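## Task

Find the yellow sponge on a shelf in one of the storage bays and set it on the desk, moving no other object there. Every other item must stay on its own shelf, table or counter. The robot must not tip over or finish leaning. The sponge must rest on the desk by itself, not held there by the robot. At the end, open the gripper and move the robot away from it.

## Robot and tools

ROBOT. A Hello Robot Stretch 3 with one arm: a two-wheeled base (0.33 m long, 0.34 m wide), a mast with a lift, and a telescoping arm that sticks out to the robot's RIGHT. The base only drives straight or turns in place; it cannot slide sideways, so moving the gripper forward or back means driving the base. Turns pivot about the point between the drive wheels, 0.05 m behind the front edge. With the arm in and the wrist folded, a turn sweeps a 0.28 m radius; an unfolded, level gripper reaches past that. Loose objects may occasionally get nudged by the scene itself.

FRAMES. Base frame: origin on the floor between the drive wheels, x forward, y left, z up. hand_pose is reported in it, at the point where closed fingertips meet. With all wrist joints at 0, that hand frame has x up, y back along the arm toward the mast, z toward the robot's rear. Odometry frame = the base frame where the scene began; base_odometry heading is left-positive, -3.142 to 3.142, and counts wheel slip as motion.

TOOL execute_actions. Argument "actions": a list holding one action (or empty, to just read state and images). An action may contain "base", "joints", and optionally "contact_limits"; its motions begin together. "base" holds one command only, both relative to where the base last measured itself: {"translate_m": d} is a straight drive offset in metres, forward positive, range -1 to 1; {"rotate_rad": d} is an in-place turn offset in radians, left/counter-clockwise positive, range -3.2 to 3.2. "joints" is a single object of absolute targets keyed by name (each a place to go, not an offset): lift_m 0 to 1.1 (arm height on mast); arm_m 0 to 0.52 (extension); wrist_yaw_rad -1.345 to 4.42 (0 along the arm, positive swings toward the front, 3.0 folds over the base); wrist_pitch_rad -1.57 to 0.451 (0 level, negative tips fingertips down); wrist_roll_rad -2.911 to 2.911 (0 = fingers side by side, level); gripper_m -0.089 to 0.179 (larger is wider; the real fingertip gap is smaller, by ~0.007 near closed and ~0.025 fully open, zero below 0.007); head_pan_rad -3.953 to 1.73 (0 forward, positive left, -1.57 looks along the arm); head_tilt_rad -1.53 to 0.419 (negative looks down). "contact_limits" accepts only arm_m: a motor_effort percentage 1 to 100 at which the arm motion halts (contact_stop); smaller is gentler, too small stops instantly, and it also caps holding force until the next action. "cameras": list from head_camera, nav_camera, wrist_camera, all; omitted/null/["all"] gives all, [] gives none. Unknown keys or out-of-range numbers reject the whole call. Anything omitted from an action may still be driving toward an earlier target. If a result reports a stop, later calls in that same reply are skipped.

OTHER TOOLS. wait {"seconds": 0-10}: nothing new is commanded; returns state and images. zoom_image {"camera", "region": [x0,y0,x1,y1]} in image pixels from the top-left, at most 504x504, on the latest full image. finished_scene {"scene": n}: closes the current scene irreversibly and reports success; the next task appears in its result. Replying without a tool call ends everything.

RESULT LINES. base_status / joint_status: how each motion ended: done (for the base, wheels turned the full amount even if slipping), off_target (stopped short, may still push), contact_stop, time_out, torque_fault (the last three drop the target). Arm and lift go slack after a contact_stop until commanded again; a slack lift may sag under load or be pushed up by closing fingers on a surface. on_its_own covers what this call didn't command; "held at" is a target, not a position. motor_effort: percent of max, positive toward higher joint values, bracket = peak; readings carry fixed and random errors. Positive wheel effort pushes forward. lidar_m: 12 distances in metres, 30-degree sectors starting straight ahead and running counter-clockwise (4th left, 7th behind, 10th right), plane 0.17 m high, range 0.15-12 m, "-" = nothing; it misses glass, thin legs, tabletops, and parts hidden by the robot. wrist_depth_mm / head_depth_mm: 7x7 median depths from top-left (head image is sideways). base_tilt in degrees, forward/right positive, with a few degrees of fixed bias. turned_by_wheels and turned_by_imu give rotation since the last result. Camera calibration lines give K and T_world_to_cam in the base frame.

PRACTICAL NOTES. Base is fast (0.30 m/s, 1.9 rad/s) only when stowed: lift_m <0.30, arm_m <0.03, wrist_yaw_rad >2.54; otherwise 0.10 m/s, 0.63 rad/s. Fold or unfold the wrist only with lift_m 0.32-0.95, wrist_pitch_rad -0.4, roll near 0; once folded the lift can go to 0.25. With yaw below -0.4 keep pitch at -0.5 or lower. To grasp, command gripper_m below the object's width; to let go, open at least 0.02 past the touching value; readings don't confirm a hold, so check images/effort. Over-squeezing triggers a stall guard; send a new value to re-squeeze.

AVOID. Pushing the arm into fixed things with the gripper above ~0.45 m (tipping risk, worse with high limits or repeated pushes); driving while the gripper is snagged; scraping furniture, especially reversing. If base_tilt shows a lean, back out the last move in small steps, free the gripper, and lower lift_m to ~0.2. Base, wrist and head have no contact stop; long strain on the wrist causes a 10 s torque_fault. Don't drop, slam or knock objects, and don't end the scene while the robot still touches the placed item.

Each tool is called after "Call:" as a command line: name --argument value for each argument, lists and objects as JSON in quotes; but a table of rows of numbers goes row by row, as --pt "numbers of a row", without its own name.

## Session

Call:
execute_actions --actions '[{"joints":{"head_tilt_rad":-0.4}}]'

Scene clock: 0.80 s.
base_odometry: x=+0.000 y=+0.000 heading=+0.000 (m, m, rad; odometry frame)
turned_by_wheels: +0.000 (rad since the last result)
turned_by_imu: +0.000 (rad since the last result)
base_tilt: forward=+0.0 right=+0.0 (deg)
lidar_m: 1.17 1.05 1.07 1.01 0.93 0.94 0.95 1.77 0.95 1.05 2.18 1.78
head_depth_mm: 1542 1706 1896 2155 2100 1612 1312 / 1383 1518 1675 1872 2011 1616 1319 / 1259 1375 1499 1653 1828 1626 1323 / 1155 1247 1355 1477 1628 1649 1329 / 1066 1147 1230 1339 1451 1551 1337 / 995 1061 1135 1223 1325 1440 1339 / 928 984 1045 1125 1206 1302 1313
base_status: not commanded
joint_positions: lift_m=+0.471 arm_m=-0.001 wrist_yaw_rad=+2.916 wrist_pitch_rad=-0.517 wrist_roll_rad=-0.017 gripper_m=+0.037 head_pan_rad=-0.010 head_tilt_rad=-0.395
joint_status: all done
motor_effort: left_wheel=+0(0) right_wheel=+0(0) lift_m=+43(43) arm_m=-1(0) wrist_yaw_rad=+1(1) wrist_pitch_rad=+5(5) wrist_roll_rad=+1(1) gripper_m=+0(0) head_pan_rad=+0(0) head_tilt_rad=-3(26) (%)
hand_pose: x=+0.0259 y=+0.0613 z=+0.4625 quat_wxyz=(+0.256, +0.694, +0.105, +0.665) (m; base frame)
wrist_depth_mm: 683 880 - - - 896 756 / 731 - - - - 973 802 / 787 - - - - - 853 / 817 861 900 904 913 903 897 / 709 732 784 762 801 781 786 / 616 623 - 648 687 662 673 / 549 566 - 571 578 573 582
pictures: head_camera (sideways: a quarter turn clockwise sets it upright), nav_camera (sideways: a quarter turn counterclockwise sets it upright), wrist_camera
camera_calibration (this result's frames):
head_camera: T_world_to_cam=[[-0.432262, 0.0575526, -0.89991, 1.19692], [0.07419, 0.996848, 0.0281157, -0.0388856], [0.898691, -0.054611, -0.435169, 0.521538], [0, 0, 0, 1]] pos_world=[0.0515647, -0.00164094, 1.30517]
nav_camera: T_world_to_cam=[[0.421858, 0.0227693, 0.906376, -1.14406], [0.0203386, -0.999671, 0.0156467, 0.0314593], [0.906434, 0.0118337, -0.422182, 0.499], [0, 0, 0, 1]] pos_world=[0.0296794, 0.0515932, 1.24712]
wrist_camera: T_world_to_cam=[[0.972325, -0.221694, 0.0737344, -0.0533511], [-0.0886897, -0.642215, -0.761377, 0.421929], [0.216146, 0.733766, -0.644103, 0.417847], [0, 0, 0, 1]] pos_world=[-0.00102041, -0.0474603, 0.594317]
Images, in order (width x height): head_camera 896x504, nav_camera 672x504, wrist_camera 644x364.

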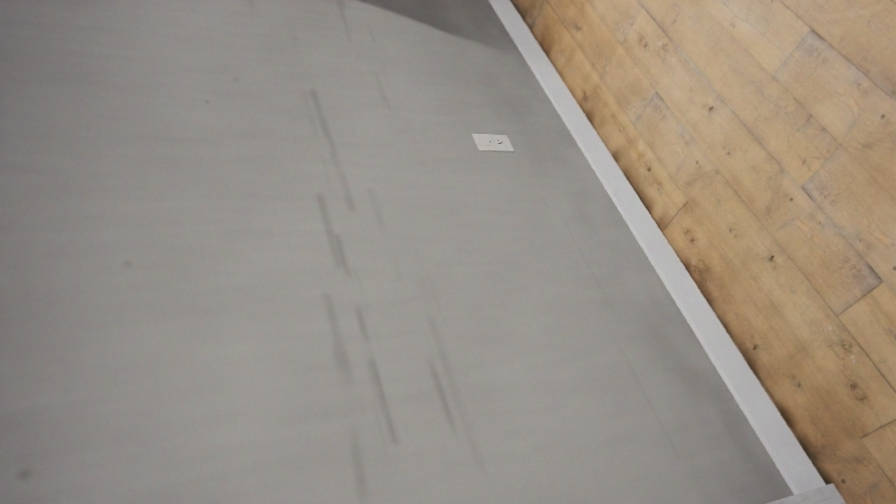

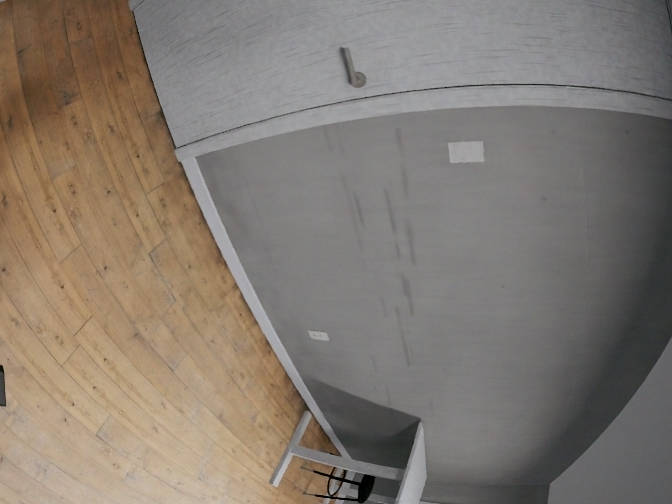

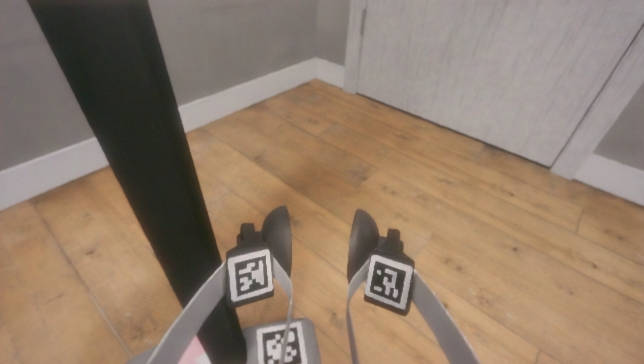

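Call:
execute_actions --actions '[{"base":{"rotate_rad":-1.1},"joints":{"head_pan_rad":-1.2,"lift_m":0.26}}]' --cameras '["nav_camera"]'

Scene clock: 9.77 s.
base_odometry: x=+0.000 y=+0.000 heading=-1.100 (m, m, rad; odometry frame)
turned_by_wheels: -1.100 (rad since the last result)
turned_by_imu: -1.080 (rad since the last result)
base_tilt: forward=+0.1 right=-0.1 (deg)
lidar_m: 2.01 1.90 1.19 1.05 1.06 1.03 0.93 0.93 0.95 1.77 0.95 1.01
head_depth_mm: 2215 2370 2558 2708 2087 1616 1309 / 2240 2442 2623 2811 2106 1613 1315 / 2282 2475 2694 2863 2113 1638 1326 / 2267 2403 2535 2616 2144 1637 1330 / 1448 1491 1534 1578 1632 1550 1335 / 1060 1075 1098 1120 1148 1235 1307 / 826 841 888 952 1060 1208 1310
base_status: done
joint_positions: lift_m=+0.260 arm_m=-0.001 wrist_yaw_rad=+2.916 wrist_pitch_rad=-0.518 wrist_roll_rad=-0.017 gripper_m=+0.037 head_pan_rad=-1.193 head_tilt_rad=-0.396
joint_status: all done
motor_effort: left_wheel=+4(15) right_wheel=-3(9) lift_m=+36(34) arm_m=+0(0) wrist_yaw_rad=+1(1) wrist_pitch_rad=+6(6) wrist_roll_rad=+1(1) gripper_m=+0(0) head_pan_rad=-4(50) head_tilt_rad=-2(3) (%)
hand_pose: x=+0.0259 y=+0.0612 z=+0.2510 quat_wxyz=(+0.256, +0.693, +0.106, +0.665) (m; base frame)
wrist_depth_mm: 795 899 - - - - - / 841 - 896 920 962 - - / 679 - 711 718 736 776 781 / 546 534 567 573 588 598 620 / 472 488 - 508 513 498 515 / - - - - 426 435 431 / - - - - 370 377 381
pictures: nav_camera (sideways: a quarter turn counterclockwise sets it upright)
camera_calibration (this result's frames):
nav_camera: T_world_to_cam=[[0.181009, -0.382622, 0.906, -1.1421], [-0.917632, -0.397125, 0.0156193, 0.0372166], [0.353819, -0.834202, -0.422989, 0.503421], [0, 0, 0, 1]] pos_world=[0.0627613, -0.00225717, 1.2471]
Images, in order (width x height): nav_camera 672x504.

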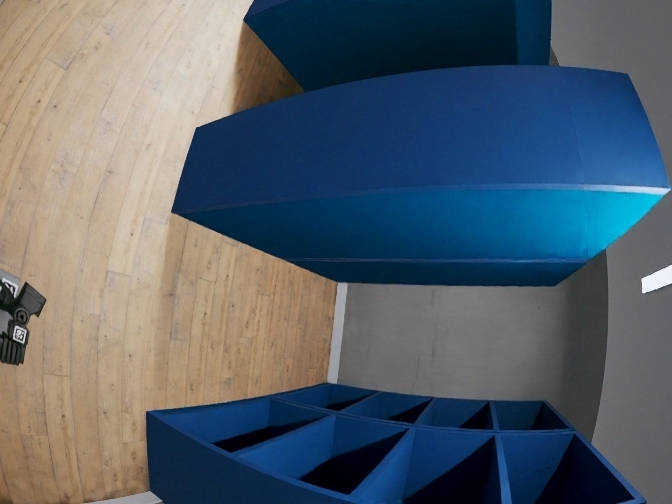

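Call:
execute_actions --actions '[{"base":{"rotate_rad":-1.2},"joints":{"head_pan_rad":-1.0,"head_tilt_rad":-0.3}}]' --cameras '[]'

Call:
execute_actions --actions '[{"base":{"translate_m":1.0}}]' --cameras '["nav_camera"]'

Scene clock: 17.67 s.
base_odometry: x=+0.000 y=+0.000 heading=-2.300 (m, m, rad; odometry frame)
turned_by_wheels: -1.200 (rad since the last result)
turned_by_imu: -1.176 (rad since the last result)
base_tilt: forward=+0.0 right=+0.0 (deg)
lidar_m: 1.04 0.95 2.02 2.32 1.30 1.05 1.06 1.12 0.93 0.93 1.00 0.95
head_depth_mm: 821 866 921 981 1048 1123 1213 / 883 938 1003 1075 1153 1248 1319 / 959 1022 1098 1185 1278 1394 1405 / 1013 1083 1152 1239 1336 1441 1410 / 933 986 1036 1097 1170 1245 1315 / 847 890 932 980 1036 1125 1265 / 775 814 873 965 1401 1656 1425
base_status: done
joint_positions: lift_m=+0.260 arm_m=-0.001 wrist_yaw_rad=+2.916 wrist_pitch_rad=-0.518 wrist_roll_rad=-0.017 gripper_m=+0.037 head_pan_rad=-1.007 head_tilt_rad=-0.309
joint_status: all done
motor_effort: left_wheel=+4(16) right_wheel=-3(10) lift_m=+36(36) arm_m=+0(0) wrist_yaw_rad=+0(0) wrist_pitch_rad=+6(6) wrist_roll_rad=+1(1) gripper_m=+1(1) head_pan_rad=+4(24) head_tilt_rad=+5(16) (%)
hand_pose: x=+0.0259 y=+0.0611 z=+0.2510 quat_wxyz=(+0.256, +0.693, +0.106, +0.665) (m; base frame)
wrist_depth_mm: - - - - - - - / 870 - 911 926 953 - 909 / 695 - 702 725 736 752 782 / 559 560 564 579 594 606 619 / 465 501 - 506 503 505 506 / - - - - 425 426 436 / - - - - 372 375 382
pictures: none
No camera images: the call's "cameras" was empty. Leave "cameras" out to get every camera's image.

Scene clock: 22.60 s.
base_odometry: x=-0.666 y=-0.746 heading=-2.300 (m, m, rad; odometry frame)
turned_by_wheels: +0.000 (rad since the last result)
turned_by_imu: +0.007 (rad since the last result)
base_tilt: forward=+0.0 right=+0.0 (deg)
lidar_m: 0.59 0.31 0.26 0.26 0.29 2.06 2.03 1.35 0.66 1.11 0.98 1.72
head_depth_mm: 672 1048 1108 877 1240 1038 907 / 783 1135 1208 894 1351 1044 1279 / 948 1068 1150 981 1295 1095 1324 / 865 940 1005 1030 1149 1190 1300 / 824 887 955 1033 1168 1527 1385 / 1556 1654 1783 1941 1617 1717 1433 / 1585 1628 1693 1807 1861 1786 1438
base_status: done
joint_positions: lift_m=+0.260 arm_m=-0.001 wrist_yaw_rad=+2.916 wrist_pitch_rad=-0.518 wrist_roll_rad=-0.017 gripper_m=+0.037 head_pan_rad=-1.007 head_tilt_rad=-0.309
joint_status: not commanded
motor_effort: left_wheel=+3(18) right_wheel=-2(6) lift_m=+37(37) arm_m=+0(1) wrist_yaw_rad=+0(0) wrist_pitch_rad=+6(6) wrist_roll_rad=+1(1) gripper_m=+0(0) head_pan_rad=+4(4) head_tilt_rad=+5(5) (%)
hand_pose: x=+0.0259 y=+0.0611 z=+0.2510 quat_wxyz=(+0.256, +0.693, +0.106, +0.665) (m; base frame)
wrist_depth_mm: - 278 276 279 278 278 277 / 870 - 308 307 310 314 310 / 683 - 350 346 347 345 351 / 560 541 402 400 397 400 400 / 468 497 - 454 464 463 473 / - - - - 424 431 435 / - - - - 369 383 378
pictures: nav_camera (sideways: a quarter turn counterclockwise sets it upright)
camera_calibration (this result's frames):
nav_camera: T_world_to_cam=[[0.206269, -0.275294, 0.938971, -1.18528], [-0.828962, -0.559009, 0.0182086, 0.0333028], [0.51988, -0.782127, -0.343515, 0.398984], [0, 0, 0, 1]] pos_world=[0.0646694, 0.00437214, 1.24939]
Images, in order (width x height): nav_camera 672x504.

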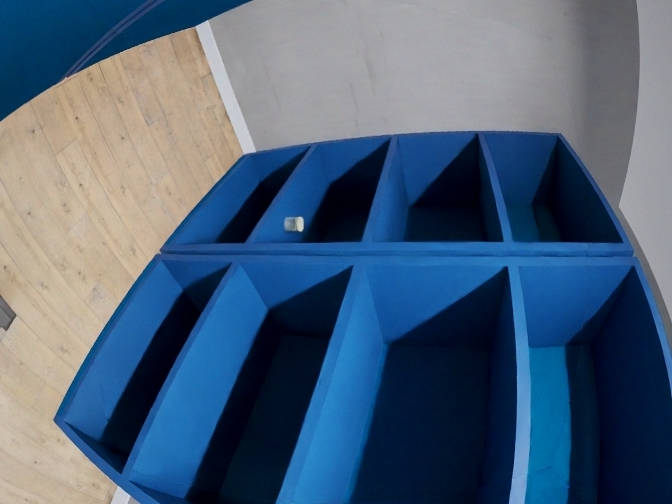

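Call:
execute_actions --actions '[{"base":{"translate_m":-1.0},"joints":{"head_pan_rad":-0.9,"head_tilt_rad":-0.4}}]' --cameras '[]'

Call:
execute_actions --actions '[{"base":{"rotate_rad":1.5}}]' --cameras '[]'

Call:
execute_actions --actions '[{"base":{"translate_m":0.8},"joints":{"head_pan_rad":-1.9}}]' --cameras '["nav_camera"]'

Scene clock: 33.23 s.
base_odometry: x=+0.000 y=+0.000 heading=-2.299 (m, m, rad; odometry frame)
turned_by_wheels: +0.000 (rad since the last result)
turned_by_imu: -0.005 (rad since the last result)
base_tilt: forward=+0.0 right=+0.0 (deg)
lidar_m: 1.05 0.95 2.02 2.32 1.30 1.05 1.06 1.12 0.93 0.93 1.00 0.95
head_depth_mm: 861 920 982 1056 1141 1246 1277 / 940 1003 1086 1175 1283 1421 1319 / 993 1076 1171 1286 1421 1535 1321 / 920 988 1075 1166 1281 1422 1324 / 843 901 973 1051 1141 1263 1332 / 777 832 911 1550 1341 1597 1342 / 952 1628 1541 1763 1877 1672 1340
base_status: done
joint_positions: lift_m=+0.260 arm_m=-0.001 wrist_yaw_rad=+2.916 wrist_pitch_rad=-0.518 wrist_roll_rad=-0.017 gripper_m=+0.037 head_pan_rad=-0.907 head_tilt_rad=-0.395
joint_status: all done
motor_effort: left_wheel=+4(10) right_wheel=-3(11) lift_m=+37(36) arm_m=-1(1) wrist_yaw_rad=+1(0) wrist_pitch_rad=+6(6) wrist_roll_rad=+1(1) gripper_m=+1(1) head_pan_rad=+4(17) head_tilt_rad=-2(14) (%)
hand_pose: x=+0.0259 y=+0.0611 z=+0.2510 quat_wxyz=(+0.256, +0.693, +0.106, +0.665) (m; base frame)
wrist_depth_mm: - - - - - - - / 876 - 919 940 953 - 884 / 661 - 695 725 755 753 778 / 549 549 578 582 599 595 622 / 464 490 - 499 507 509 519 / - - - - 427 431 444 / - - - - 369 381 379
pictures: none
No camera images: the call's "cameras" was empty. Leave "cameras" out to get every camera's image.

Scene clock: 35.37 s.
base_odometry: x=+0.000 y=+0.000 heading=-0.800 (m, m, rad; odometry frame)
turned_by_wheels: +1.500 (rad since the last result)
turned_by_imu: +1.472 (rad since the last result)
base_tilt: forward=+0.0 right=+0.0 (deg)
lidar_m: 2.32 1.37 1.09 1.05 1.14 0.94 0.93 1.00 0.95 1.24 0.95 2.02
head_depth_mm: 774 862 974 1117 1313 1516 1306 / 789 847 915 1000 1107 1256 1314 / 858 923 1005 1095 1221 1360 1325 / 937 1017 1119 1238 1384 1538 1332 / 1982 2134 2317 2530 2169 1654 1337 / 1874 1996 2110 2240 2188 1652 1341 / 1714 1816 1921 2103 2184 1669 1342
base_status: done
joint_positions: lift_m=+0.260 arm_m=-0.001 wrist_yaw_rad=+2.916 wrist_pitch_rad=-0.518 wrist_roll_rad=-0.017 gripper_m=+0.037 head_pan_rad=-0.907 head_tilt_rad=-0.395
joint_status: not commanded
motor_effort: left_wheel=-3(14) right_wheel=+3(12) lift_m=+37(36) arm_m=-1(1) wrist_yaw_rad=+0(0) wrist_pitch_rad=+6(6) wrist_roll_rad=+1(1) gripper_m=+0(0) head_pan_rad=+4(4) head_tilt_rad=-2(2) (%)
hand_pose: x=+0.0259 y=+0.0611 z=+0.2510 quat_wxyz=(+0.256, +0.693, +0.106, +0.665) (m; base frame)
wrist_depth_mm: 945 998 991 - - - - / 896 - 933 938 945 - - / 679 - 696 714 735 767 753 / 546 543 564 582 597 604 617 / 478 488 - 506 507 498 507 / - - - - 424 430 441 / - - - - 372 380 382
pictures: none
No camera images: the call's "cameras" was empty. Leave "cameras" out to get every camera's image.

Scene clock: 39.73 s.
base_odometry: x=+0.557 y=-0.574 heading=-0.800 (m, m, rad; odometry frame)
turned_by_wheels: +0.000 (rad since the last result)
turned_by_imu: +0.006 (rad since the last result)
base_tilt: forward=+0.0 right=-0.1 (deg)
lidar_m: 1.53 1.25 0.99 0.98 1.06 1.57 1.73 1.56 0.94 0.92 1.40 1.51
head_depth_mm: 2550 2750 2917 2553 2095 1616 1318 / 2540 2733 2970 3021 2118 1631 1317 / 801 867 944 1041 1179 1334 1323 / 776 838 912 1000 1108 1238 1319 / 758 818 888 971 1068 1194 1299 / 743 800 868 942 1042 1192 1304 / 725 782 861 2803 2177 1671 1345
base_status: done
joint_positions: lift_m=+0.260 arm_m=-0.001 wrist_yaw_rad=+2.916 wrist_pitch_rad=-0.518 wrist_roll_rad=-0.017 gripper_m=+0.037 head_pan_rad=-1.893 head_tilt_rad=-0.396
joint_status: all done
motor_effort: left_wheel=-4(10) right_wheel=+3(12) lift_m=+37(37) arm_m=-1(0) wrist_yaw_rad=+0(1) wrist_pitch_rad=+6(6) wrist_roll_rad=+1(1) gripper_m=+0(0) head_pan_rad=-4(50) head_tilt_rad=-2(2) (%)
hand_pose: x=+0.0259 y=+0.0611 z=+0.2510 quat_wxyz=(+0.256, +0.693, +0.106, +0.665) (m; base frame)
wrist_depth_mm: 870 902 914 947 963 965 - / 872 - 917 951 956 - - / 695 - 704 727 738 752 765 / 556 546 572 580 582 602 614 / 469 489 - 504 505 506 501 / - - - - 425 433 434 / - - - - 377 382 385
pictures: nav_camera (sideways: a quarter turn counterclockwise sets it upright)
camera_calibration (this result's frames):
nav_camera: T_world_to_cam=[[-0.107957, -0.409305, 0.905988, -1.14032], [-0.957749, 0.287182, 0.0156184, 0.0374624], [-0.266577, -0.866023, -0.423015, 0.507239], [0, 0, 0, 1]] pos_world=[0.0479927, -0.0382169, 1.2471]
Images, in order (width x height): nav_camera 672x504.

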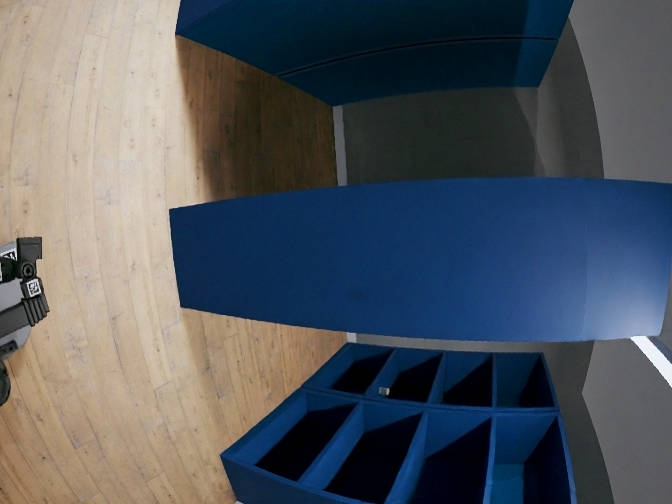

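Call:
execute_actions --actions '[{"base":{"translate_m":0.45},"joints":{"head_pan_rad":-0.9,"head_tilt_rad":-0.3}}]' --cameras '[]'

Call:
execute_actions --actions '[{"base":{"rotate_rad":-1.82}}]' --cameras '["nav_camera"]'

Scene clock: 50.37 s.
base_odometry: x=+0.871 y=-0.896 heading=-0.800 (m, m, rad; odometry frame)
turned_by_wheels: +0.000 (rad since the last result)
turned_by_imu: +0.004 (rad since the last result)
base_tilt: forward=+0.1 right=+0.0 (deg)
lidar_m: 1.45 1.09 0.93 0.92 1.00 1.49 2.17 1.25 1.04 1.57 1.15 2.20
head_depth_mm: 1022 1112 1227 1348 1517 1634 1402 / 952 1021 1090 1176 1277 1414 1406 / 1038 1110 1186 1280 1383 1508 1413 / 1140 1227 1320 1434 1568 1665 1414 / 2989 3141 3306 3402 2457 1799 1422 / 2673 2823 2987 3130 2472 1816 1431 / 2481 2602 2738 2893 2516 1828 1431
base_status: done
joint_positions: lift_m=+0.260 arm_m=-0.001 wrist_yaw_rad=+2.916 wrist_pitch_rad=-0.518 wrist_roll_rad=-0.017 gripper_m=+0.037 head_pan_rad=-0.907 head_tilt_rad=-0.309
joint_status: all done
motor_effort: left_wheel=-4(11) right_wheel=+3(10) lift_m=+37(37) arm_m=+0(0) wrist_yaw_rad=+0(1) wrist_pitch_rad=+6(6) wrist_roll_rad=+1(1) gripper_m=+0(1) head_pan_rad=+4(51) head_tilt_rad=+4(16) (%)
hand_pose: x=+0.0259 y=+0.0611 z=+0.2510 quat_wxyz=(+0.256, +0.693, +0.106, +0.665) (m; base frame)
wrist_depth_mm: 829 868 871 879 920 954 970 / 866 - 906 929 928 993 981 / 669 - 707 707 737 755 777 / 553 549 574 584 602 609 599 / 469 479 - 504 503 498 523 / - - - - 434 433 438 / - - - - 372 373 384
pictures: none
No camera images: the call's "cameras" was empty. Leave "cameras" out to get every camera's image.

Scene clock: 52.70 s.
base_odometry: x=+0.871 y=-0.896 heading=-2.620 (m, m, rad; odometry frame)
turned_by_wheels: -1.820 (rad since the last result)
turned_by_imu: -1.784 (rad since the last result)
base_tilt: forward=+0.0 right=-0.1 (deg)
lidar_m: 1.04 1.15 1.26 2.20 1.50 1.00 0.92 0.94 1.18 2.18 1.96 1.06
head_depth_mm: 1828 1937 2050 2210 2274 1760 1394 / 1915 2037 2174 2347 2393 1772 1406 / 1979 2110 2242 2420 2418 1781 1411 / 1770 1879 2041 2228 2311 1790 1418 / 2239 2418 2614 2760 2420 1798 1424 / 2335 2448 2576 2673 2491 1816 1434 / 2149 2263 2422 2600 1271 1321 1351
base_status: done
joint_positions: lift_m=+0.260 arm_m=-0.001 wrist_yaw_rad=+2.916 wrist_pitch_rad=-0.518 wrist_roll_rad=-0.017 gripper_m=+0.037 head_pan_rad=-0.907 head_tilt_rad=-0.309
joint_status: not commanded
motor_effort: left_wheel=+4(17) right_wheel=-3(8) lift_m=+36(37) arm_m=-1(1) wrist_yaw_rad=+1(0) wrist_pitch_rad=+6(6) wrist_roll_rad=+1(1) gripper_m=+1(0) head_pan_rad=+4(4) head_tilt_rad=+5(4) (%)
hand_pose: x=+0.0259 y=+0.0611 z=+0.2510 quat_wxyz=(+0.256, +0.693, +0.106, +0.665) (m; base frame)
wrist_depth_mm: - - - - - - 850 / 837 - 928 960 961 962 955 / 676 - 717 706 743 751 770 / 555 546 572 577 586 606 607 / 473 491 - 500 506 504 513 / - - - - 432 430 441 / - - - - 371 379 381
pictures: nav_camera (sideways: a quarter turn counterclockwise sets it upright)
camera_calibration (this result's frames):
nav_camera: T_world_to_cam=[[0.232677, -0.253218, 0.939011, -1.18549], [-0.768956, -0.639042, 0.0182121, 0.0329322], [0.595456, -0.726296, -0.343404, 0.398379], [0, 0, 0, 1]] pos_world=[0.0639432, 0.0101979, 1.2494]
Images, in order (width x height): nav_camera 672x504.

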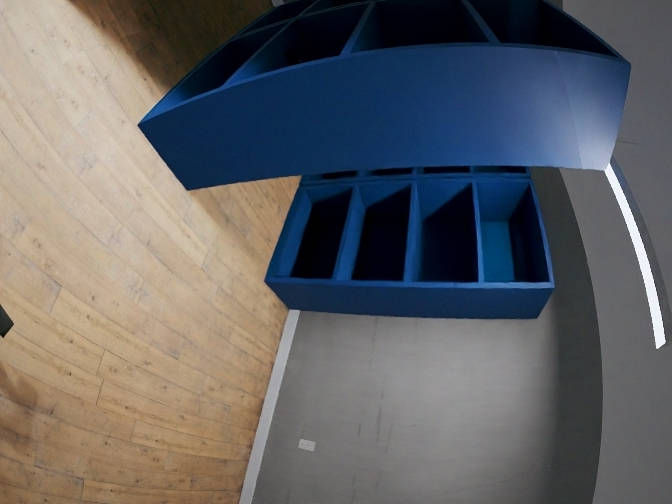

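Call:
execute_actions --actions '[{"base":{"rotate_rad":1.77}}]' --cameras '[]'

Call:
execute_actions --actions '[{"base":{"translate_m":0.75}}]' --cameras '[]'

Call:
execute_actions --actions '[{"base":{"rotate_rad":-1.6}}]' --cameras '["nav_camera"]'

Scene clock: 61.73 s.
base_odometry: x=+0.871 y=-0.896 heading=-0.850 (m, m, rad; odometry frame)
turned_by_wheels: +1.770 (rad since the last result)
turned_by_imu: +1.737 (rad since the last result)
base_tilt: forward=+0.0 right=+0.0 (deg)
lidar_m: 1.44 1.09 0.94 0.92 0.98 1.41 2.17 1.97 1.03 1.79 1.14 2.23
head_depth_mm: 1141 1246 1367 1529 1735 1732 1403 / 967 1041 1128 1228 1362 1512 1407 / 1003 1065 1148 1226 1334 1455 1406 / 1087 1169 1262 1369 1500 1627 1416 / 1206 3123 3308 3481 2437 1819 1425 / 2801 2931 3097 3198 2488 1816 1429 / 2565 2681 2796 2915 2496 1828 1435
base_status: done
joint_positions: lift_m=+0.260 arm_m=-0.001 wrist_yaw_rad=+2.916 wrist_pitch_rad=-0.518 wrist_roll_rad=-0.017 gripper_m=+0.037 head_pan_rad=-0.907 head_tilt_rad=-0.309
joint_status: not commanded
motor_effort: left_wheel=-3(13) right_wheel=+3(12) lift_m=+37(36) arm_m=-1(1) wrist_yaw_rad=+0(1) wrist_pitch_rad=+6(6) wrist_roll_rad=+1(1) gripper_m=+0(1) head_pan_rad=+4(4) head_tilt_rad=+5(5) (%)
hand_pose: x=+0.0259 y=+0.0611 z=+0.2510 quat_wxyz=(+0.256, +0.693, +0.106, +0.665) (m; base frame)
wrist_depth_mm: 823 828 867 873 914 973 - / 831 - 879 925 959 - - / 681 - 698 729 726 735 768 / 553 547 569 574 586 597 616 / 471 490 - 503 504 503 504 / - - - - 430 429 439 / - - - - 372 376 382
pictures: none
No camera images: the call's "cameras" was empty. Leave "cameras" out to get every camera's image.

Scene clock: 66.03 s.
base_odometry: x=+1.366 y=-1.460 heading=-0.850 (m, m, rad; odometry frame)
turned_by_wheels: +0.000 (rad since the last result)
turned_by_imu: +0.005 (rad since the last result)
base_tilt: forward=+0.0 right=+0.0 (deg)
lidar_m: 0.90 0.74 0.48 0.87 0.92 1.34 2.92 1.50 2.20 1.04 2.44 1.48
head_depth_mm: 2635 2798 2953 3082 2388 1761 1397 / 2839 3047 3197 3366 2404 1765 1406 / 2746 2936 3176 3277 2403 1793 1406 / 2438 2591 2729 2922 2452 1795 1413 / 2176 2279 2413 2569 2470 1804 1425 / 1984 2065 2168 2281 2347 1819 1435 / 1808 1875 1963 2059 1730 1705 1434
base_status: done
joint_positions: lift_m=+0.260 arm_m=-0.001 wrist_yaw_rad=+2.916 wrist_pitch_rad=-0.518 wrist_roll_rad=-0.017 gripper_m=+0.037 head_pan_rad=-0.907 head_tilt_rad=-0.309
joint_status: not commanded
motor_effort: left_wheel=-4(10) right_wheel=+3(9) lift_m=+37(36) arm_m=-1(1) wrist_yaw_rad=+1(0) wrist_pitch_rad=+6(6) wrist_roll_rad=+1(1) gripper_m=+0(0) head_pan_rad=+3(3) head_tilt_rad=+5(5) (%)
hand_pose: x=+0.0259 y=+0.0611 z=+0.2510 quat_wxyz=(+0.256, +0.693, +0.106, +0.665) (m; base frame)
wrist_depth_mm: 774 793 800 822 815 899 923 / 809 - 870 871 540 957 967 / 693 - 698 719 654 753 737 / 558 546 574 581 567 611 594 / 470 481 - 504 490 485 512 / - - - - 416 403 435 / - - - - 372 380 382
pictures: none
No camera images: the call's "cameras" was empty. Leave "cameras" out to get every camera's image.

Scene clock: 68.23 s.
base_odometry: x=+1.366 y=-1.460 heading=-2.450 (m, m, rad; odometry frame)
turned_by_wheels: -1.600 (rad since the last result)
turned_by_imu: -1.354 (rad since the last result)
base_tilt: forward=+0.0 right=+0.1 (deg)
lidar_m: 1.08 2.14 1.49 0.73 0.45 0.51 0.83 0.97 1.71 2.67 1.51 1.07
head_depth_mm: 1473 1616 3092 2988 2267 1773 1396 / 1345 1448 1559 1692 1855 1781 1405 / 1851 1663 1724 1923 1990 1792 1409 / 2052 2220 2324 2416 2297 1788 1428 / 1959 2064 2213 2391 2422 1805 1429 / 2637 2824 3035 3158 2505 1820 1428 / 2580 2717 2902 3038 2514 1837 1438
base_status: done
joint_positions: lift_m=+0.260 arm_m=-0.001 wrist_yaw_rad=+2.916 wrist_pitch_rad=-0.520 wrist_roll_rad=-0.017 gripper_m=+0.037 head_pan_rad=-0.904 head_tilt_rad=-0.306
joint_status: not commanded
motor_effort: left_wheel=+12(65) right_wheel=-5(23) lift_m=+41(41) arm_m=+0(1) wrist_yaw_rad=+0(1) wrist_pitch_rad=+6(7) wrist_roll_rad=+1(1) gripper_m=+0(1) head_pan_rad=+3(4) head_tilt_rad=+4(5) (%)
hand_pose: x=+0.0258 y=+0.0610 z=+0.2506 quat_wxyz=(+0.257, +0.693, +0.106, +0.665) (m; base frame)
wrist_depth_mm: 830 - - - - - - / 823 - 890 925 964 - - / 644 - 718 712 736 737 771 / 442 533 567 578 593 597 617 / 444 455 - 499 499 508 511 / - - - - 431 430 439 / - - - - 370 381 378
pictures: nav_camera (sideways: a quarter turn counterclockwise sets it upright)
camera_calibration (this result's frames):
nav_camera: T_world_to_cam=[[0.23159, -0.25017, 0.940096, -1.1869], [-0.767065, -0.641309, 0.0183052, 0.0327994], [0.598312, -0.725354, -0.340417, 0.394475], [0, 0, 0, 1]] pos_world=[0.0640154, 0.0102409, 1.24949]
Images, in order (width x height): nav_camera 672x504.

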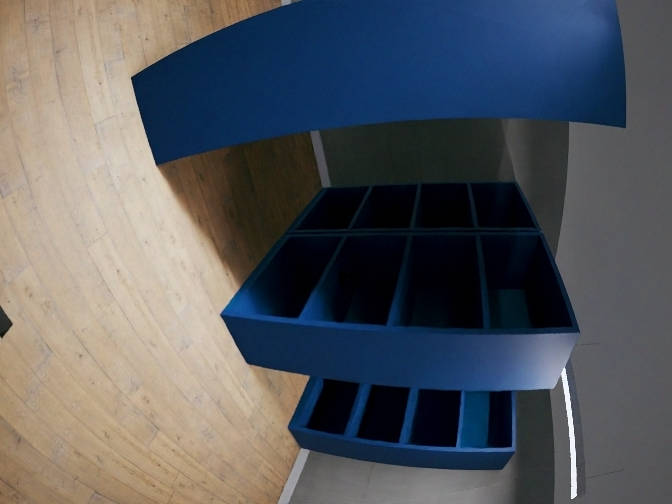

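Call:
execute_actions --actions '[{"base":{"translate_m":0.3},"joints":{"head_pan_rad":-0.5,"head_tilt_rad":-0.6}}]' --cameras '["nav_camera"]'

Scene clock: 81.87 s.
base_odometry: x=+1.135 y=-1.651 heading=-2.450 (m, m, rad; odometry frame)
turned_by_wheels: +0.000 (rad since the last result)
turned_by_imu: +0.460 (rad since the last result)
base_tilt: forward=+0.0 right=-0.1 (deg)
lidar_m: 2.07 1.33 0.85 0.75 1.02 1.02 1.15 1.89 2.71 1.49 0.89 0.89
head_depth_mm: 692 770 868 991 1162 1336 1182 / 705 787 890 1021 1201 1359 1182 / 718 802 911 1050 1238 1385 1185 / 2319 2592 2710 2009 1665 1401 1190 / 2464 2745 2943 2200 1724 1402 1194 / 2492 2805 3034 2209 1724 1414 1193 / 2543 2869 2983 2225 1730 1412 1202
base_status: done
joint_positions: lift_m=+0.260 arm_m=-0.001 wrist_yaw_rad=+2.916 wrist_pitch_rad=-0.520 wrist_roll_rad=-0.017 gripper_m=+0.037 head_pan_rad=-0.506 head_tilt_rad=-0.595
joint_status: all done
motor_effort: left_wheel=+0(61) right_wheel=+0(8) lift_m=+40(41) arm_m=+0(0) wrist_yaw_rad=+0(2) wrist_pitch_rad=+6(6) wrist_roll_rad=+1(1) gripper_m=+0(1) head_pan_rad=+4(32) head_tilt_rad=-2(25) (%)
hand_pose: x=+0.0258 y=+0.0610 z=+0.2506 quat_wxyz=(+0.257, +0.693, +0.106, +0.665) (m; base frame)
wrist_depth_mm: 434 - - - - - 1000 / 468 - 913 979 959 - 984 / 537 - 700 709 731 742 755 / 535 506 573 583 582 612 606 / 470 485 - 506 503 504 507 / - - - - 431 434 432 / - - - - 373 379 379
pictures: nav_camera (sideways: a quarter turn counterclockwise sets it upright)
camera_calibration (this result's frames):
nav_camera: T_world_to_cam=[[0.532226, -0.264145, 0.80434, -1.01167], [-0.455677, -0.890098, 0.00921055, 0.0427454], [0.713508, -0.371421, -0.594098, 0.723859], [0, 0, 0, 1]] pos_world=[0.0414343, 0.0396775, 1.24337]
Images, in order (width x height): nav_camera 672x504.

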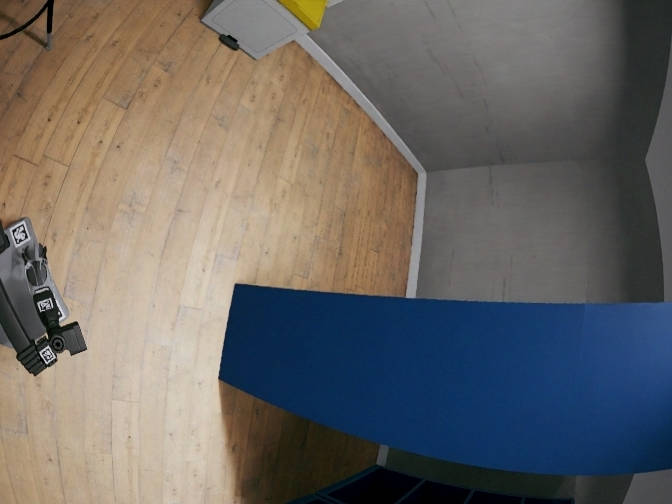

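Call:
execute_actions --actions '[{"base":{"rotate_rad":-0.3},"joints":{"head_pan_rad":-0.9,"head_tilt_rad":-0.4}}]' --cameras '[]'

Call:
execute_actions --actions '[{"base":{"translate_m":0.8}}]' --cameras '["nav_camera"]'

Scene clock: 91.30 s.
base_odometry: x=+1.135 y=-1.651 heading=-2.750 (m, m, rad; odometry frame)
turned_by_wheels: -0.300 (rad since the last result)
turned_by_imu: -0.293 (rad since the last result)
base_tilt: forward=+0.1 right=+0.0 (deg)
lidar_m: 0.91 1.41 1.34 0.85 1.08 0.58 1.03 1.34 2.96 1.49 2.13 0.89
head_depth_mm: 1874 2011 2147 1948 1945 1599 1299 / 1845 2006 2241 2385 2041 1612 1309 / 1861 1998 2206 2420 2107 1618 1307 / 2545 2765 2999 3009 2101 1621 1318 / 2508 2719 2912 2856 1943 1228 1291 / 745 794 855 924 1012 1120 1228 / 704 753 810 877 955 1045 1161
base_status: done
joint_positions: lift_m=+0.260 arm_m=-0.001 wrist_yaw_rad=+2.916 wrist_pitch_rad=-0.520 wrist_roll_rad=-0.017 gripper_m=+0.037 head_pan_rad=-0.893 head_tilt_rad=-0.408
joint_status: all done
motor_effort: left_wheel=+4(15) right_wheel=-3(9) lift_m=+41(41) arm_m=+0(0) wrist_yaw_rad=+1(1) wrist_pitch_rad=+6(6) wrist_roll_rad=+1(1) gripper_m=-1(0) head_pan_rad=-4(35) head_tilt_rad=+4(22) (%)
hand_pose: x=+0.0258 y=+0.0610 z=+0.2506 quat_wxyz=(+0.257, +0.693, +0.106, +0.665) (m; base frame)
wrist_depth_mm: 884 - - - - - - / 843 - 902 916 958 - - / 671 - 687 729 735 762 753 / 548 542 570 583 584 594 620 / 426 471 - 506 503 496 513 / - - - - 427 435 437 / - - - - 372 375 380
pictures: none
No camera images: the call's "cameras" was empty. Leave "cameras" out to get every camera's image.

Scene clock: 95.67 s.
base_odometry: x=+0.396 y=-1.957 heading=-2.750 (m, m, rad; odometry frame)
turned_by_wheels: +0.000 (rad since the last result)
turned_by_imu: +0.006 (rad since the last result)
base_tilt: forward=+0.1 right=+0.0 (deg)
lidar_m: 2.08 1.48 1.00 1.01 1.85 1.30 1.78 2.29 1.55 0.26 0.23 1.06
head_depth_mm: 740 - - - - - 298 / 796 864 922 702 497 371 319 / 904 1019 1054 707 499 398 753 / 949 1043 1103 714 502 924 775 / 906 983 1043 719 1148 991 1218 / 865 938 1000 892 1199 1493 1330 / 827 910 1329 1985 2101 1648 1337
base_status: done
joint_positions: lift_m=+0.260 arm_m=-0.001 wrist_yaw_rad=+2.916 wrist_pitch_rad=-0.520 wrist_roll_rad=-0.017 gripper_m=+0.037 head_pan_rad=-0.893 head_tilt_rad=-0.408
joint_status: not commanded
motor_effort: left_wheel=+3(17) right_wheel=-2(7) lift_m=+41(41) arm_m=+0(0) wrist_yaw_rad=+0(0) wrist_pitch_rad=+6(6) wrist_roll_rad=+1(1) gripper_m=+1(1) head_pan_rad=-4(4) head_tilt_rad=+4(4) (%)
hand_pose: x=+0.0258 y=+0.0610 z=+0.2506 quat_wxyz=(+0.257, +0.693, +0.106, +0.665) (m; base frame)
wrist_depth_mm: - - - 983 - - - / 851 - 910 920 985 - - / 669 - 693 710 721 747 776 / 549 541 579 575 587 602 622 / 473 486 - 501 503 507 509 / - - - - 428 431 433 / - - - - 371 378 379
pictures: nav_camera (sideways: a quarter turn counterclockwise sets it upright)
camera_calibration (this result's frames):
nav_camera: T_world_to_cam=[[0.293119, -0.320802, 0.900648, -1.1358], [-0.759085, -0.650814, 0.0152332, 0.0367523], [0.581267, -0.688134, -0.434282, 0.516728], [0, 0, 0, 1]] pos_world=[0.0604651, 0.0151302, 1.2468]
Images, in order (width x height): nav_camera 672x504.

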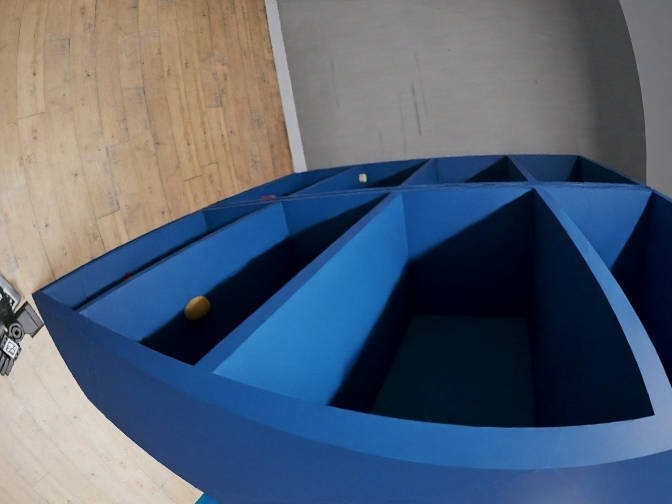

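Call:
execute_actions --actions '[{"base":{"translate_m":-0.3}}]' --cameras '[]'

Call:
execute_actions --actions '[{"base":{"rotate_rad":0.7}}]' --cameras '[]'

Call:
execute_actions --actions '[{"base":{"translate_m":0.5},"joints":{"head_pan_rad":-1.4}}]' --cameras '["nav_camera"]'

Scene clock: 105.93 s.
base_odometry: x=+0.673 y=-1.842 heading=-2.749 (m, m, rad; odometry frame)
turned_by_wheels: +0.000 (rad since the last result)
turned_by_imu: -0.001 (rad since the last result)
base_tilt: forward=+0.1 right=+0.0 (deg)
lidar_m: 2.34 1.62 1.11 1.12 1.33 1.02 1.50 1.94 2.82 1.47 0.47 0.44
head_depth_mm: 444 486 540 603 686 1451 1268 / 419 457 503 558 627 717 840 / 396 430 471 518 579 654 752 / 376 406 442 485 537 602 684 / 358 385 417 455 501 557 627 / 341 366 395 429 469 517 595 / 326 349 375 405 464 1540 1328
base_status: done
joint_positions: lift_m=+0.260 arm_m=-0.001 wrist_yaw_rad=+2.916 wrist_pitch_rad=-0.520 wrist_roll_rad=-0.017 gripper_m=+0.037 head_pan_rad=-0.893 head_tilt_rad=-0.408
joint_status: not commanded
motor_effort: left_wheel=+4(11) right_wheel=-3(10) lift_m=+41(40) arm_m=+0(0) wrist_yaw_rad=+1(0) wrist_pitch_rad=+6(6) wrist_roll_rad=+1(1) gripper_m=+1(0) head_pan_rad=-4(4) head_tilt_rad=+4(4) (%)
hand_pose: x=+0.0258 y=+0.0610 z=+0.2506 quat_wxyz=(+0.257, +0.693, +0.106, +0.665) (m; base frame)
wrist_depth_mm: - - - - - - - / 822 - 905 925 969 - - / 663 - 699 720 738 743 774 / 554 545 573 579 587 605 614 / 458 482 - 509 501 496 520 / - - - - 429 427 441 / - - - - 371 375 380
pictures: none
No camera images: the call's "cameras" was empty. Leave "cameras" out to get every camera's image.

Scene clock: 107.50 s.
base_odometry: x=+0.673 y=-1.842 heading=-2.050 (m, m, rad; odometry frame)
turned_by_wheels: +0.700 (rad since the last result)
turned_by_imu: +0.687 (rad since the last result)
base_tilt: forward=+0.0 right=+0.0 (deg)
lidar_m: 1.55 1.11 1.54 0.99 1.47 1.57 2.33 1.48 0.57 0.45 0.44 1.98
head_depth_mm: 1051 1114 984 424 460 509 576 / 1907 2052 2220 2400 1853 1467 1212 / 1944 2114 2313 2538 2111 1619 1314 / 1979 2170 2388 2578 2098 1621 1317 / 2056 2222 2466 2652 2124 1632 1319 / 2094 2277 2519 2725 2150 1634 1328 / 2142 2356 2560 2724 2156 1643 1332
base_status: done
joint_positions: lift_m=+0.260 arm_m=-0.001 wrist_yaw_rad=+2.916 wrist_pitch_rad=-0.520 wrist_roll_rad=-0.017 gripper_m=+0.037 head_pan_rad=-0.893 head_tilt_rad=-0.408
joint_status: not commanded
motor_effort: left_wheel=-3(13) right_wheel=+3(10) lift_m=+41(40) arm_m=+0(1) wrist_yaw_rad=+0(0) wrist_pitch_rad=+6(6) wrist_roll_rad=+1(1) gripper_m=+1(0) head_pan_rad=-5(4) head_tilt_rad=+4(4) (%)
hand_pose: x=+0.0258 y=+0.0610 z=+0.2506 quat_wxyz=(+0.257, +0.693, +0.106, +0.665) (m; base frame)
wrist_depth_mm: - - - - - - - / 806 - 908 965 937 - 856 / 658 - 719 724 741 761 779 / 552 547 579 580 598 610 609 / 469 483 - 506 504 503 511 / - - - - 436 431 434 / - - - - 378 374 381
pictures: none
No camera images: the call's "cameras" was empty. Leave "cameras" out to get every camera's image.

Scene clock: 110.73 s.
base_odometry: x=+0.442 y=-2.286 heading=-2.050 (m, m, rad; odometry frame)
turned_by_wheels: +0.000 (rad since the last result)
turned_by_imu: +0.004 (rad since the last result)
base_tilt: forward=+0.1 right=+0.0 (deg)
lidar_m: 1.09 0.67 0.70 1.41 1.69 1.32 2.67 0.65 0.54 1.21 2.10 1.38
head_depth_mm: 1035 1129 1175 1374 1213 1041 1223 / 998 1088 1166 1322 1333 1514 1278 / 1313 1928 1479 1649 1815 1570 1314 / 1780 1951 2116 2338 2114 1616 1314 / 1787 1942 2103 2312 2125 1632 1321 / 1743 1862 2046 2229 2122 1641 1334 / 1693 1821 1997 2152 2149 1639 1334
base_status: done
joint_positions: lift_m=+0.260 arm_m=-0.001 wrist_yaw_rad=+2.916 wrist_pitch_rad=-0.520 wrist_roll_rad=-0.017 gripper_m=+0.037 head_pan_rad=-1.393 head_tilt_rad=-0.408
joint_status: all done
motor_effort: left_wheel=-4(10) right_wheel=+3(10) lift_m=+41(40) arm_m=+0(0) wrist_yaw_rad=+1(1) wrist_pitch_rad=+6(6) wrist_roll_rad=+1(1) gripper_m=-1(0) head_pan_rad=-5(36) head_tilt_rad=+4(5) (%)
hand_pose: x=+0.0258 y=+0.0610 z=+0.2506 quat_wxyz=(+0.257, +0.693, +0.106, +0.665) (m; base frame)
wrist_depth_mm: - - - - - 590 505 / 889 - 937 910 830 620 517 / 681 - 702 710 720 680 577 / 552 545 574 585 594 611 594 / 470 482 - 511 499 493 514 / - - - - 432 432 436 / - - - - 372 376 378
pictures: nav_camera (sideways: a quarter turn counterclockwise sets it upright)
camera_calibration (this result's frames):
nav_camera: T_world_to_cam=[[0.103494, -0.421961, 0.900688, -1.13469], [-0.978141, -0.207386, 0.015236, 0.0380849], [0.180361, -0.882576, -0.4342, 0.519068], [0, 0, 0, 1]] pos_world=[0.0610668, -0.0127814, 1.2468]
Images, in order (width x height): nav_camera 672x504.

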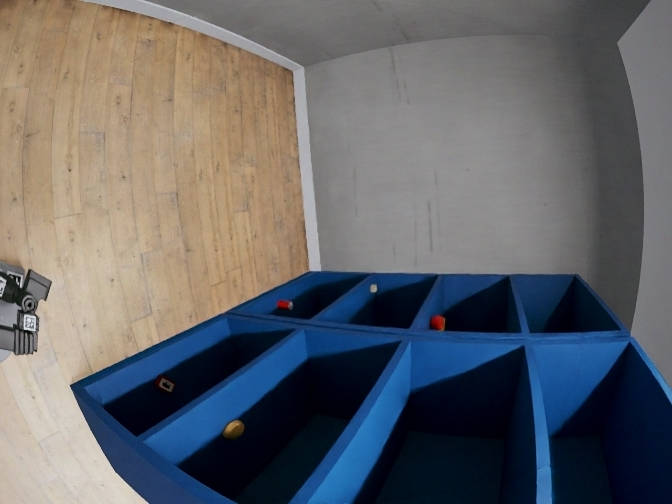

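Call:
execute_actions --actions '[{"base":{"rotate_rad":-1.4},"joints":{"head_pan_rad":-1.2,"head_tilt_rad":-0.1}}]' --cameras '[]'

Call:
execute_actions --actions '[{"base":{"translate_m":0.9}}]' --cameras '["nav_camera"]'

Scene clock: 120.10 s.
base_odometry: x=+0.442 y=-2.286 heading=+2.834 (m, m, rad; odometry frame)
turned_by_wheels: -1.400 (rad since the last result)
turned_by_imu: -1.372 (rad since the last result)
base_tilt: forward=+0.0 right=+0.0 (deg)
lidar_m: 1.22 2.09 1.23 1.07 0.67 0.76 1.04 1.33 1.96 3.40 0.54 1.10
head_depth_mm: 2589 3443 3530 3703 3576 2292 1696 / 2403 3489 3603 3705 3581 2297 1695 / 2376 3506 3592 3715 3660 2346 1712 / 2499 3110 2287 2309 2399 2222 1741 / 2462 2194 2265 2124 965 942 921 / 688 678 665 653 643 630 618 / 505 499 493 486 496 511 530
base_status: done
joint_positions: lift_m=+0.260 arm_m=-0.001 wrist_yaw_rad=+2.916 wrist_pitch_rad=-0.520 wrist_roll_rad=-0.017 gripper_m=+0.037 head_pan_rad=-1.207 head_tilt_rad=-0.112
joint_status: all done
motor_effort: left_wheel=+4(18) right_wheel=-3(9) lift_m=+40(41) arm_m=+0(0) wrist_yaw_rad=+1(0) wrist_pitch_rad=+6(6) wrist_roll_rad=+1(1) gripper_m=+0(1) head_pan_rad=+3(25) head_tilt_rad=+6(26) (%)
hand_pose: x=+0.0258 y=+0.0610 z=+0.2506 quat_wxyz=(+0.257, +0.693, +0.106, +0.665) (m; base frame)
wrist_depth_mm: 505 919 - - - - - / 549 - 893 938 986 - - / 590 - 713 713 733 754 756 / 556 555 571 592 590 603 622 / 465 491 - 498 511 496 512 / - - - - 431 437 435 / - - - - 368 383 382
pictures: none
No camera images: the call's "cameras" was empty. Leave "cameras" out to get every camera's image.

Scene clock: 124.80 s.
base_odometry: x=-0.415 y=-2.013 heading=+2.834 (m, m, rad; odometry frame)
turned_by_wheels: +0.000 (rad since the last result)
turned_by_imu: +0.007 (rad since the last result)
base_tilt: forward=+0.0 right=+0.0 (deg)
lidar_m: 1.21 1.23 1.43 1.29 1.29 1.28 2.08 0.66 0.71 0.72 0.45 0.36
head_depth_mm: - 425 648 672 692 562 416 / - 415 658 680 702 567 419 / - 407 666 687 712 574 422 / - 398 674 696 722 578 425 / - 389 682 705 731 584 428 / - 382 660 649 638 560 431 / - 375 492 486 480 474 428
base_status: done
joint_positions: lift_m=+0.260 arm_m=-0.001 wrist_yaw_rad=+2.916 wrist_pitch_rad=-0.520 wrist_roll_rad=-0.017 gripper_m=+0.037 head_pan_rad=-1.207 head_tilt_rad=-0.112
joint_status: not commanded
motor_effort: left_wheel=+3(17) right_wheel=-2(5) lift_m=+41(41) arm_m=+0(0) wrist_yaw_rad=+1(1) wrist_pitch_rad=+6(6) wrist_roll_rad=+1(1) gripper_m=-1(1) head_pan_rad=+4(3) head_tilt_rad=+6(6) (%)
hand_pose: x=+0.0258 y=+0.0610 z=+0.2506 quat_wxyz=(+0.257, +0.693, +0.106, +0.665) (m; base frame)
wrist_depth_mm: 958 - - - - - 940 / 878 - 933 935 985 - 963 / 662 - 726 725 742 743 734 / 547 549 577 581 587 599 617 / 472 492 - 501 505 501 503 / - - - - 425 432 433 / - - - - 372 375 380
pictures: nav_camera (sideways: a quarter turn counterclockwise sets it upright)
camera_calibration (this result's frames):
nav_camera: T_world_to_cam=[[0.0795099, -0.132329, 0.988012, -1.2486], [-0.924909, -0.379454, 0.0236096, 0.0268512], [0.371781, -0.915698, -0.152563, 0.151353], [0, 0, 0, 1]] pos_world=[0.0678407, -0.0164435, 1.25609]
Images, in order (width x height): nav_camera 672x504.

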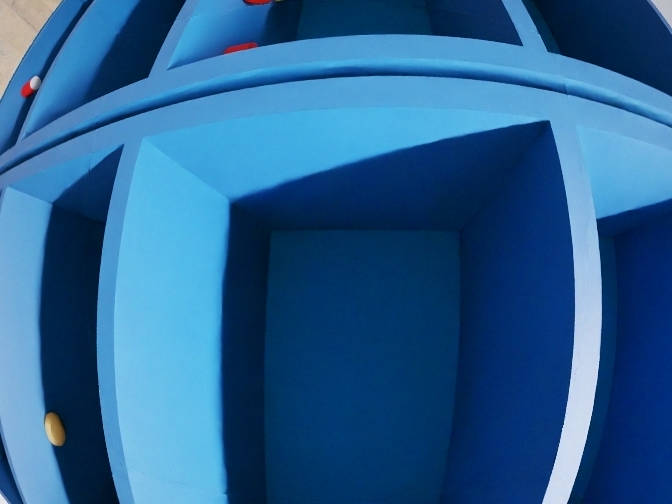

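Call:
execute_actions --actions '[{"base":{"rotate_rad":0.6}}]' --cameras '[]'

Call:
execute_actions --actions '[{"base":{"translate_m":0.45},"joints":{"head_pan_rad":-1.7,"head_tilt_rad":-0.2}}]' --cameras '["nav_camera"]'

Scene clock: 130.80 s.
base_odometry: x=-0.415 y=-2.013 heading=-2.850 (m, m, rad; odometry frame)
turned_by_wheels: +0.600 (rad since the last result)
turned_by_imu: +0.589 (rad since the last result)
base_tilt: forward=+0.0 right=+0.0 (deg)
lidar_m: 1.23 1.42 1.29 1.29 1.47 2.21 0.66 0.75 0.73 0.40 0.36 1.21
head_depth_mm: - 424 506 524 546 535 416 / - 378 413 426 439 454 419 / - 332 349 359 368 378 384 / 292 305 316 327 338 351 368 / 328 341 353 369 382 396 416 / 1009 369 1095 1174 934 590 927 / 1113 475 1201 1256 892 595 1043
base_status: done
joint_positions: lift_m=+0.260 arm_m=-0.001 wrist_yaw_rad=+2.916 wrist_pitch_rad=-0.520 wrist_roll_rad=-0.017 gripper_m=+0.037 head_pan_rad=-1.206 head_tilt_rad=-0.112
joint_status: not commanded
motor_effort: left_wheel=-4(13) right_wheel=+3(9) lift_m=+41(41) arm_m=+0(0) wrist_yaw_rad=+0(0) wrist_pitch_rad=+6(6) wrist_roll_rad=+1(1) gripper_m=+2(0) head_pan_rad=+4(4) head_tilt_rad=+6(6) (%)
hand_pose: x=+0.0258 y=+0.0610 z=+0.2506 quat_wxyz=(+0.257, +0.693, +0.106, +0.665) (m; base frame)
wrist_depth_mm: 978 - - - - - - / 851 - 900 950 971 - - / 679 - 696 728 722 772 758 / 556 544 567 582 591 600 607 / 472 486 - 501 496 500 511 / - - - - 425 433 436 / - - - - 372 377 383
pictures: none
No camera images: the call's "cameras" was empty. Leave "cameras" out to get every camera's image.

Scene clock: 133.97 s.
base_odometry: x=-0.846 y=-2.143 heading=-2.850 (m, m, rad; odometry frame)
turned_by_wheels: +0.000 (rad since the last result)
turned_by_imu: +0.003 (rad since the last result)
base_tilt: forward=+0.1 right=+0.0 (deg)
lidar_m: 0.81 0.99 1.13 1.13 1.39 1.74 1.12 0.97 0.44 0.89 0.87 0.80
head_depth_mm: 334 643 782 818 667 492 686 / 352 696 809 848 715 496 890 / 351 674 829 873 722 499 894 / 376 652 849 896 732 504 932 / 372 632 872 920 737 508 936 / 790 613 897 946 748 536 939 / 807 594 923 975 708 540 945
base_status: done
joint_positions: lift_m=+0.260 arm_m=-0.001 wrist_yaw_rad=+2.916 wrist_pitch_rad=-0.520 wrist_roll_rad=-0.017 gripper_m=+0.037 head_pan_rad=-1.693 head_tilt_rad=-0.197
joint_status: all done
motor_effort: left_wheel=-4(10) right_wheel=+3(10) lift_m=+41(41) arm_m=+0(0) wrist_yaw_rad=-1(0) wrist_pitch_rad=+6(6) wrist_roll_rad=+1(1) gripper_m=+0(1) head_pan_rad=-3(34) head_tilt_rad=-1(9) (%)
hand_pose: x=+0.0258 y=+0.0610 z=+0.2506 quat_wxyz=(+0.257, +0.693, +0.106, +0.665) (m; base frame)
wrist_depth_mm: - - - - - - 911 / 864 - 915 942 958 - 960 / 659 - 693 720 723 741 765 / 552 544 583 578 598 607 619 / 473 485 - 495 494 500 506 / - - - - 428 433 435 / - - - - 371 377 382
pictures: nav_camera (sideways: a quarter turn counterclockwise sets it upright)
camera_calibration (this result's frames):
nav_camera: T_world_to_cam=[[-0.00181212, -0.237394, 0.971412, -1.22638], [-0.995243, 0.0950491, 0.0213716, 0.0301964], [-0.0974053, -0.966752, -0.236437, 0.263389], [0, 0, 0, 1]] pos_world=[0.0534859, -0.0393748, 1.25295]
Images, in order (width x height): nav_camera 672x504.

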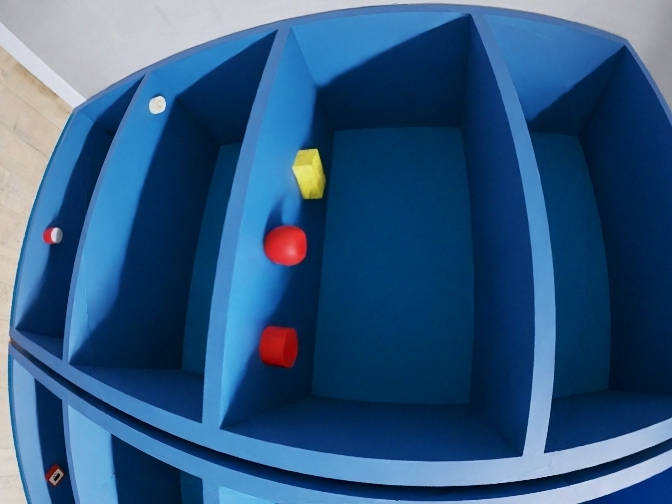

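Call:
execute_actions --actions '[{"base":{"rotate_rad":-0.27},"joints":{"lift_m":0.9,"wrist_pitch_rad":-0.4}}]' --cameras '[]'

Call:
execute_actions --actions '[{"base":{"translate_m":0.36},"joints":{"head_pan_rad":-1.57,"head_tilt_rad":-0.5}}]' --cameras '["nav_camera","head_camera"]'

Scene clock: 148.97 s.
base_odometry: x=-0.846 y=-2.143 heading=-3.120 (m, m, rad; odometry frame)
turned_by_wheels: -0.270 (rad since the last result)
turned_by_imu: -0.263 (rad since the last result)
base_tilt: forward=+0.1 right=+0.0 (deg)
lidar_m: 0.80 0.86 1.15 1.13 1.20 1.52 2.34 1.11 0.44 0.52 0.94 0.82
head_depth_mm: 367 378 392 413 435 457 486 / 349 366 384 404 428 453 482 / 351 487 551 592 616 498 734 / 349 655 826 871 730 503 899 / 347 635 822 865 739 508 904 / 346 616 817 862 747 511 878 / 358 597 811 855 755 515 882
base_status: done
joint_positions: lift_m=+0.900 arm_m=-0.001 wrist_yaw_rad=+2.916 wrist_pitch_rad=-0.418 wrist_roll_rad=-0.017 gripper_m=+0.037 head_pan_rad=-1.693 head_tilt_rad=-0.198
joint_status: all done
motor_effort: left_wheel=+4(15) right_wheel=-3(9) lift_m=+49(50) arm_m=+0(0) wrist_yaw_rad=+1(0) wrist_pitch_rad=+7(8) wrist_roll_rad=+1(1) gripper_m=+0(2) head_pan_rad=-4(4) head_tilt_rad=-1(1) (%)
hand_pose: x=+0.0289 y=+0.0746 z=+0.9124 quat_wxyz=(+0.223, +0.698, +0.070, +0.677) (m; base frame)
wrist_depth_mm: - - - - - - 786 / - - - - - - 777 / - - - - - - 808 / - - - - - - 780 / - - - - - - 792 / - - - - - - 797 / - - - - - - 785
pictures: none
No camera images: the call's "cameras" was empty. Leave "cameras" out to get every camera's image.

Scene clock: 153.80 s.
base_odometry: x=-1.206 y=-2.151 heading=-3.119 (m, m, rad; odometry frame)
turned_by_wheels: +0.000 (rad since the last result)
turned_by_imu: +0.003 (rad since the last result)
base_tilt: forward=+0.1 right=+0.0 (deg)
lidar_m: 0.44 0.48 0.70 1.09 1.17 1.73 1.47 0.65 0.70 0.92 0.58 0.45
head_depth_mm: 732 803 851 549 1021 930 - / 736 807 858 567 1060 904 - / 739 814 863 598 1070 882 - / 744 818 867 602 1071 890 - / 749 826 874 605 1082 891 - / 751 828 879 610 1081 892 1103 / 757 835 879 615 933 870 869
base_status: done
joint_positions: lift_m=+0.900 arm_m=-0.001 wrist_yaw_rad=+2.916 wrist_pitch_rad=-0.418 wrist_roll_rad=-0.017 gripper_m=+0.037 head_pan_rad=-1.577 head_tilt_rad=-0.494
joint_status: all done
motor_effort: left_wheel=+4(11) right_wheel=-3(3) lift_m=+49(48) arm_m=+0(0) wrist_yaw_rad=+1(1) wrist_pitch_rad=+7(7) wrist_roll_rad=+1(1) gripper_m=+0(1) head_pan_rad=+3(20) head_tilt_rad=-3(22) (%)
hand_pose: x=+0.0289 y=+0.0746 z=+0.9124 quat_wxyz=(+0.223, +0.698, +0.070, +0.677) (m; base frame)
wrist_depth_mm: - 972 - - - 614 431 / - - - - - 606 435 / - - - - - 612 435 / - - - - - 624 445 / - - - - 968 626 446 / - - - - 894 623 441 / - - - - - 630 446
pictures: head_camera (sideways: a quarter turn clockwise sets it upright), nav_camera (sideways: a quarter turn counterclockwise sets it upright)
camera_calibration (this result's frames):
head_camera: T_world_to_cam=[[0.0563612, 0.519181, -0.852804, 1.1325], [0.997123, -0.0726276, 0.021684, -0.0361388], [-0.0506792, -0.851573, -0.521781, 0.640027], [0, 0, 0, 1]] pos_world=[0.00464206, -0.0455661, 1.30054]
nav_camera: T_world_to_cam=[[0.0239136, -0.509147, 0.860348, -1.08159], [-0.999589, -0.0257687, 0.0125342, 0.0417348], [0.0157883, -0.860294, -0.509554, 0.618121], [0, 0, 0, 1]] pos_world=[0.0578234, -0.0178476, 1.24499]
Images, in order (width x height): head_camera 896x504, nav_camera 672x504.

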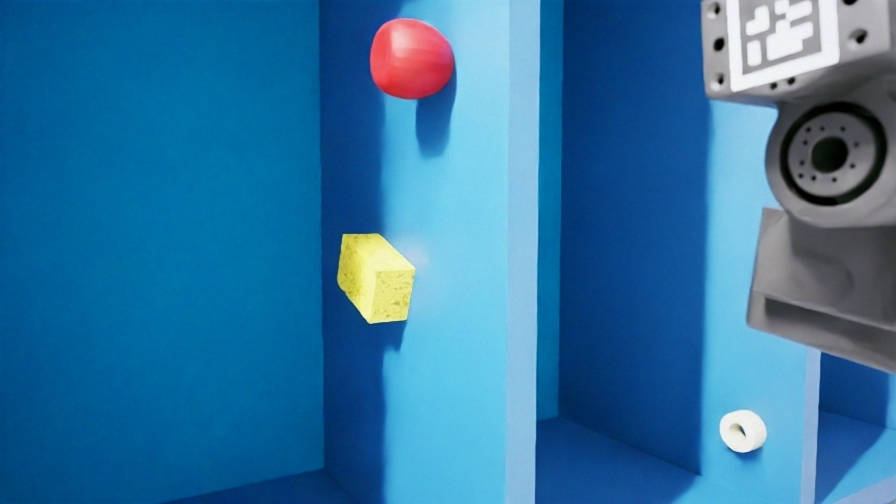

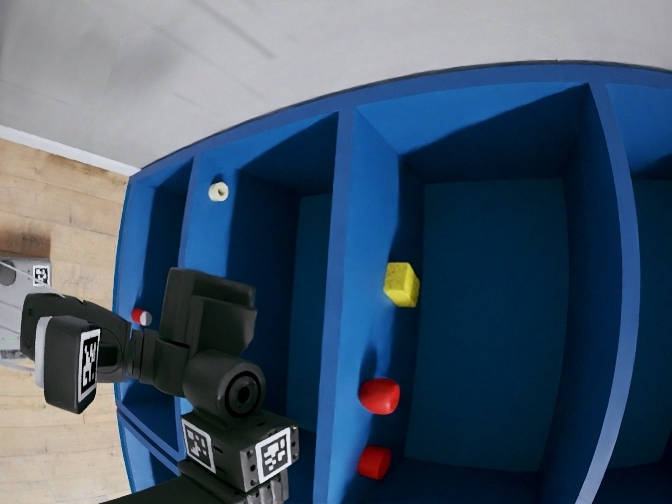

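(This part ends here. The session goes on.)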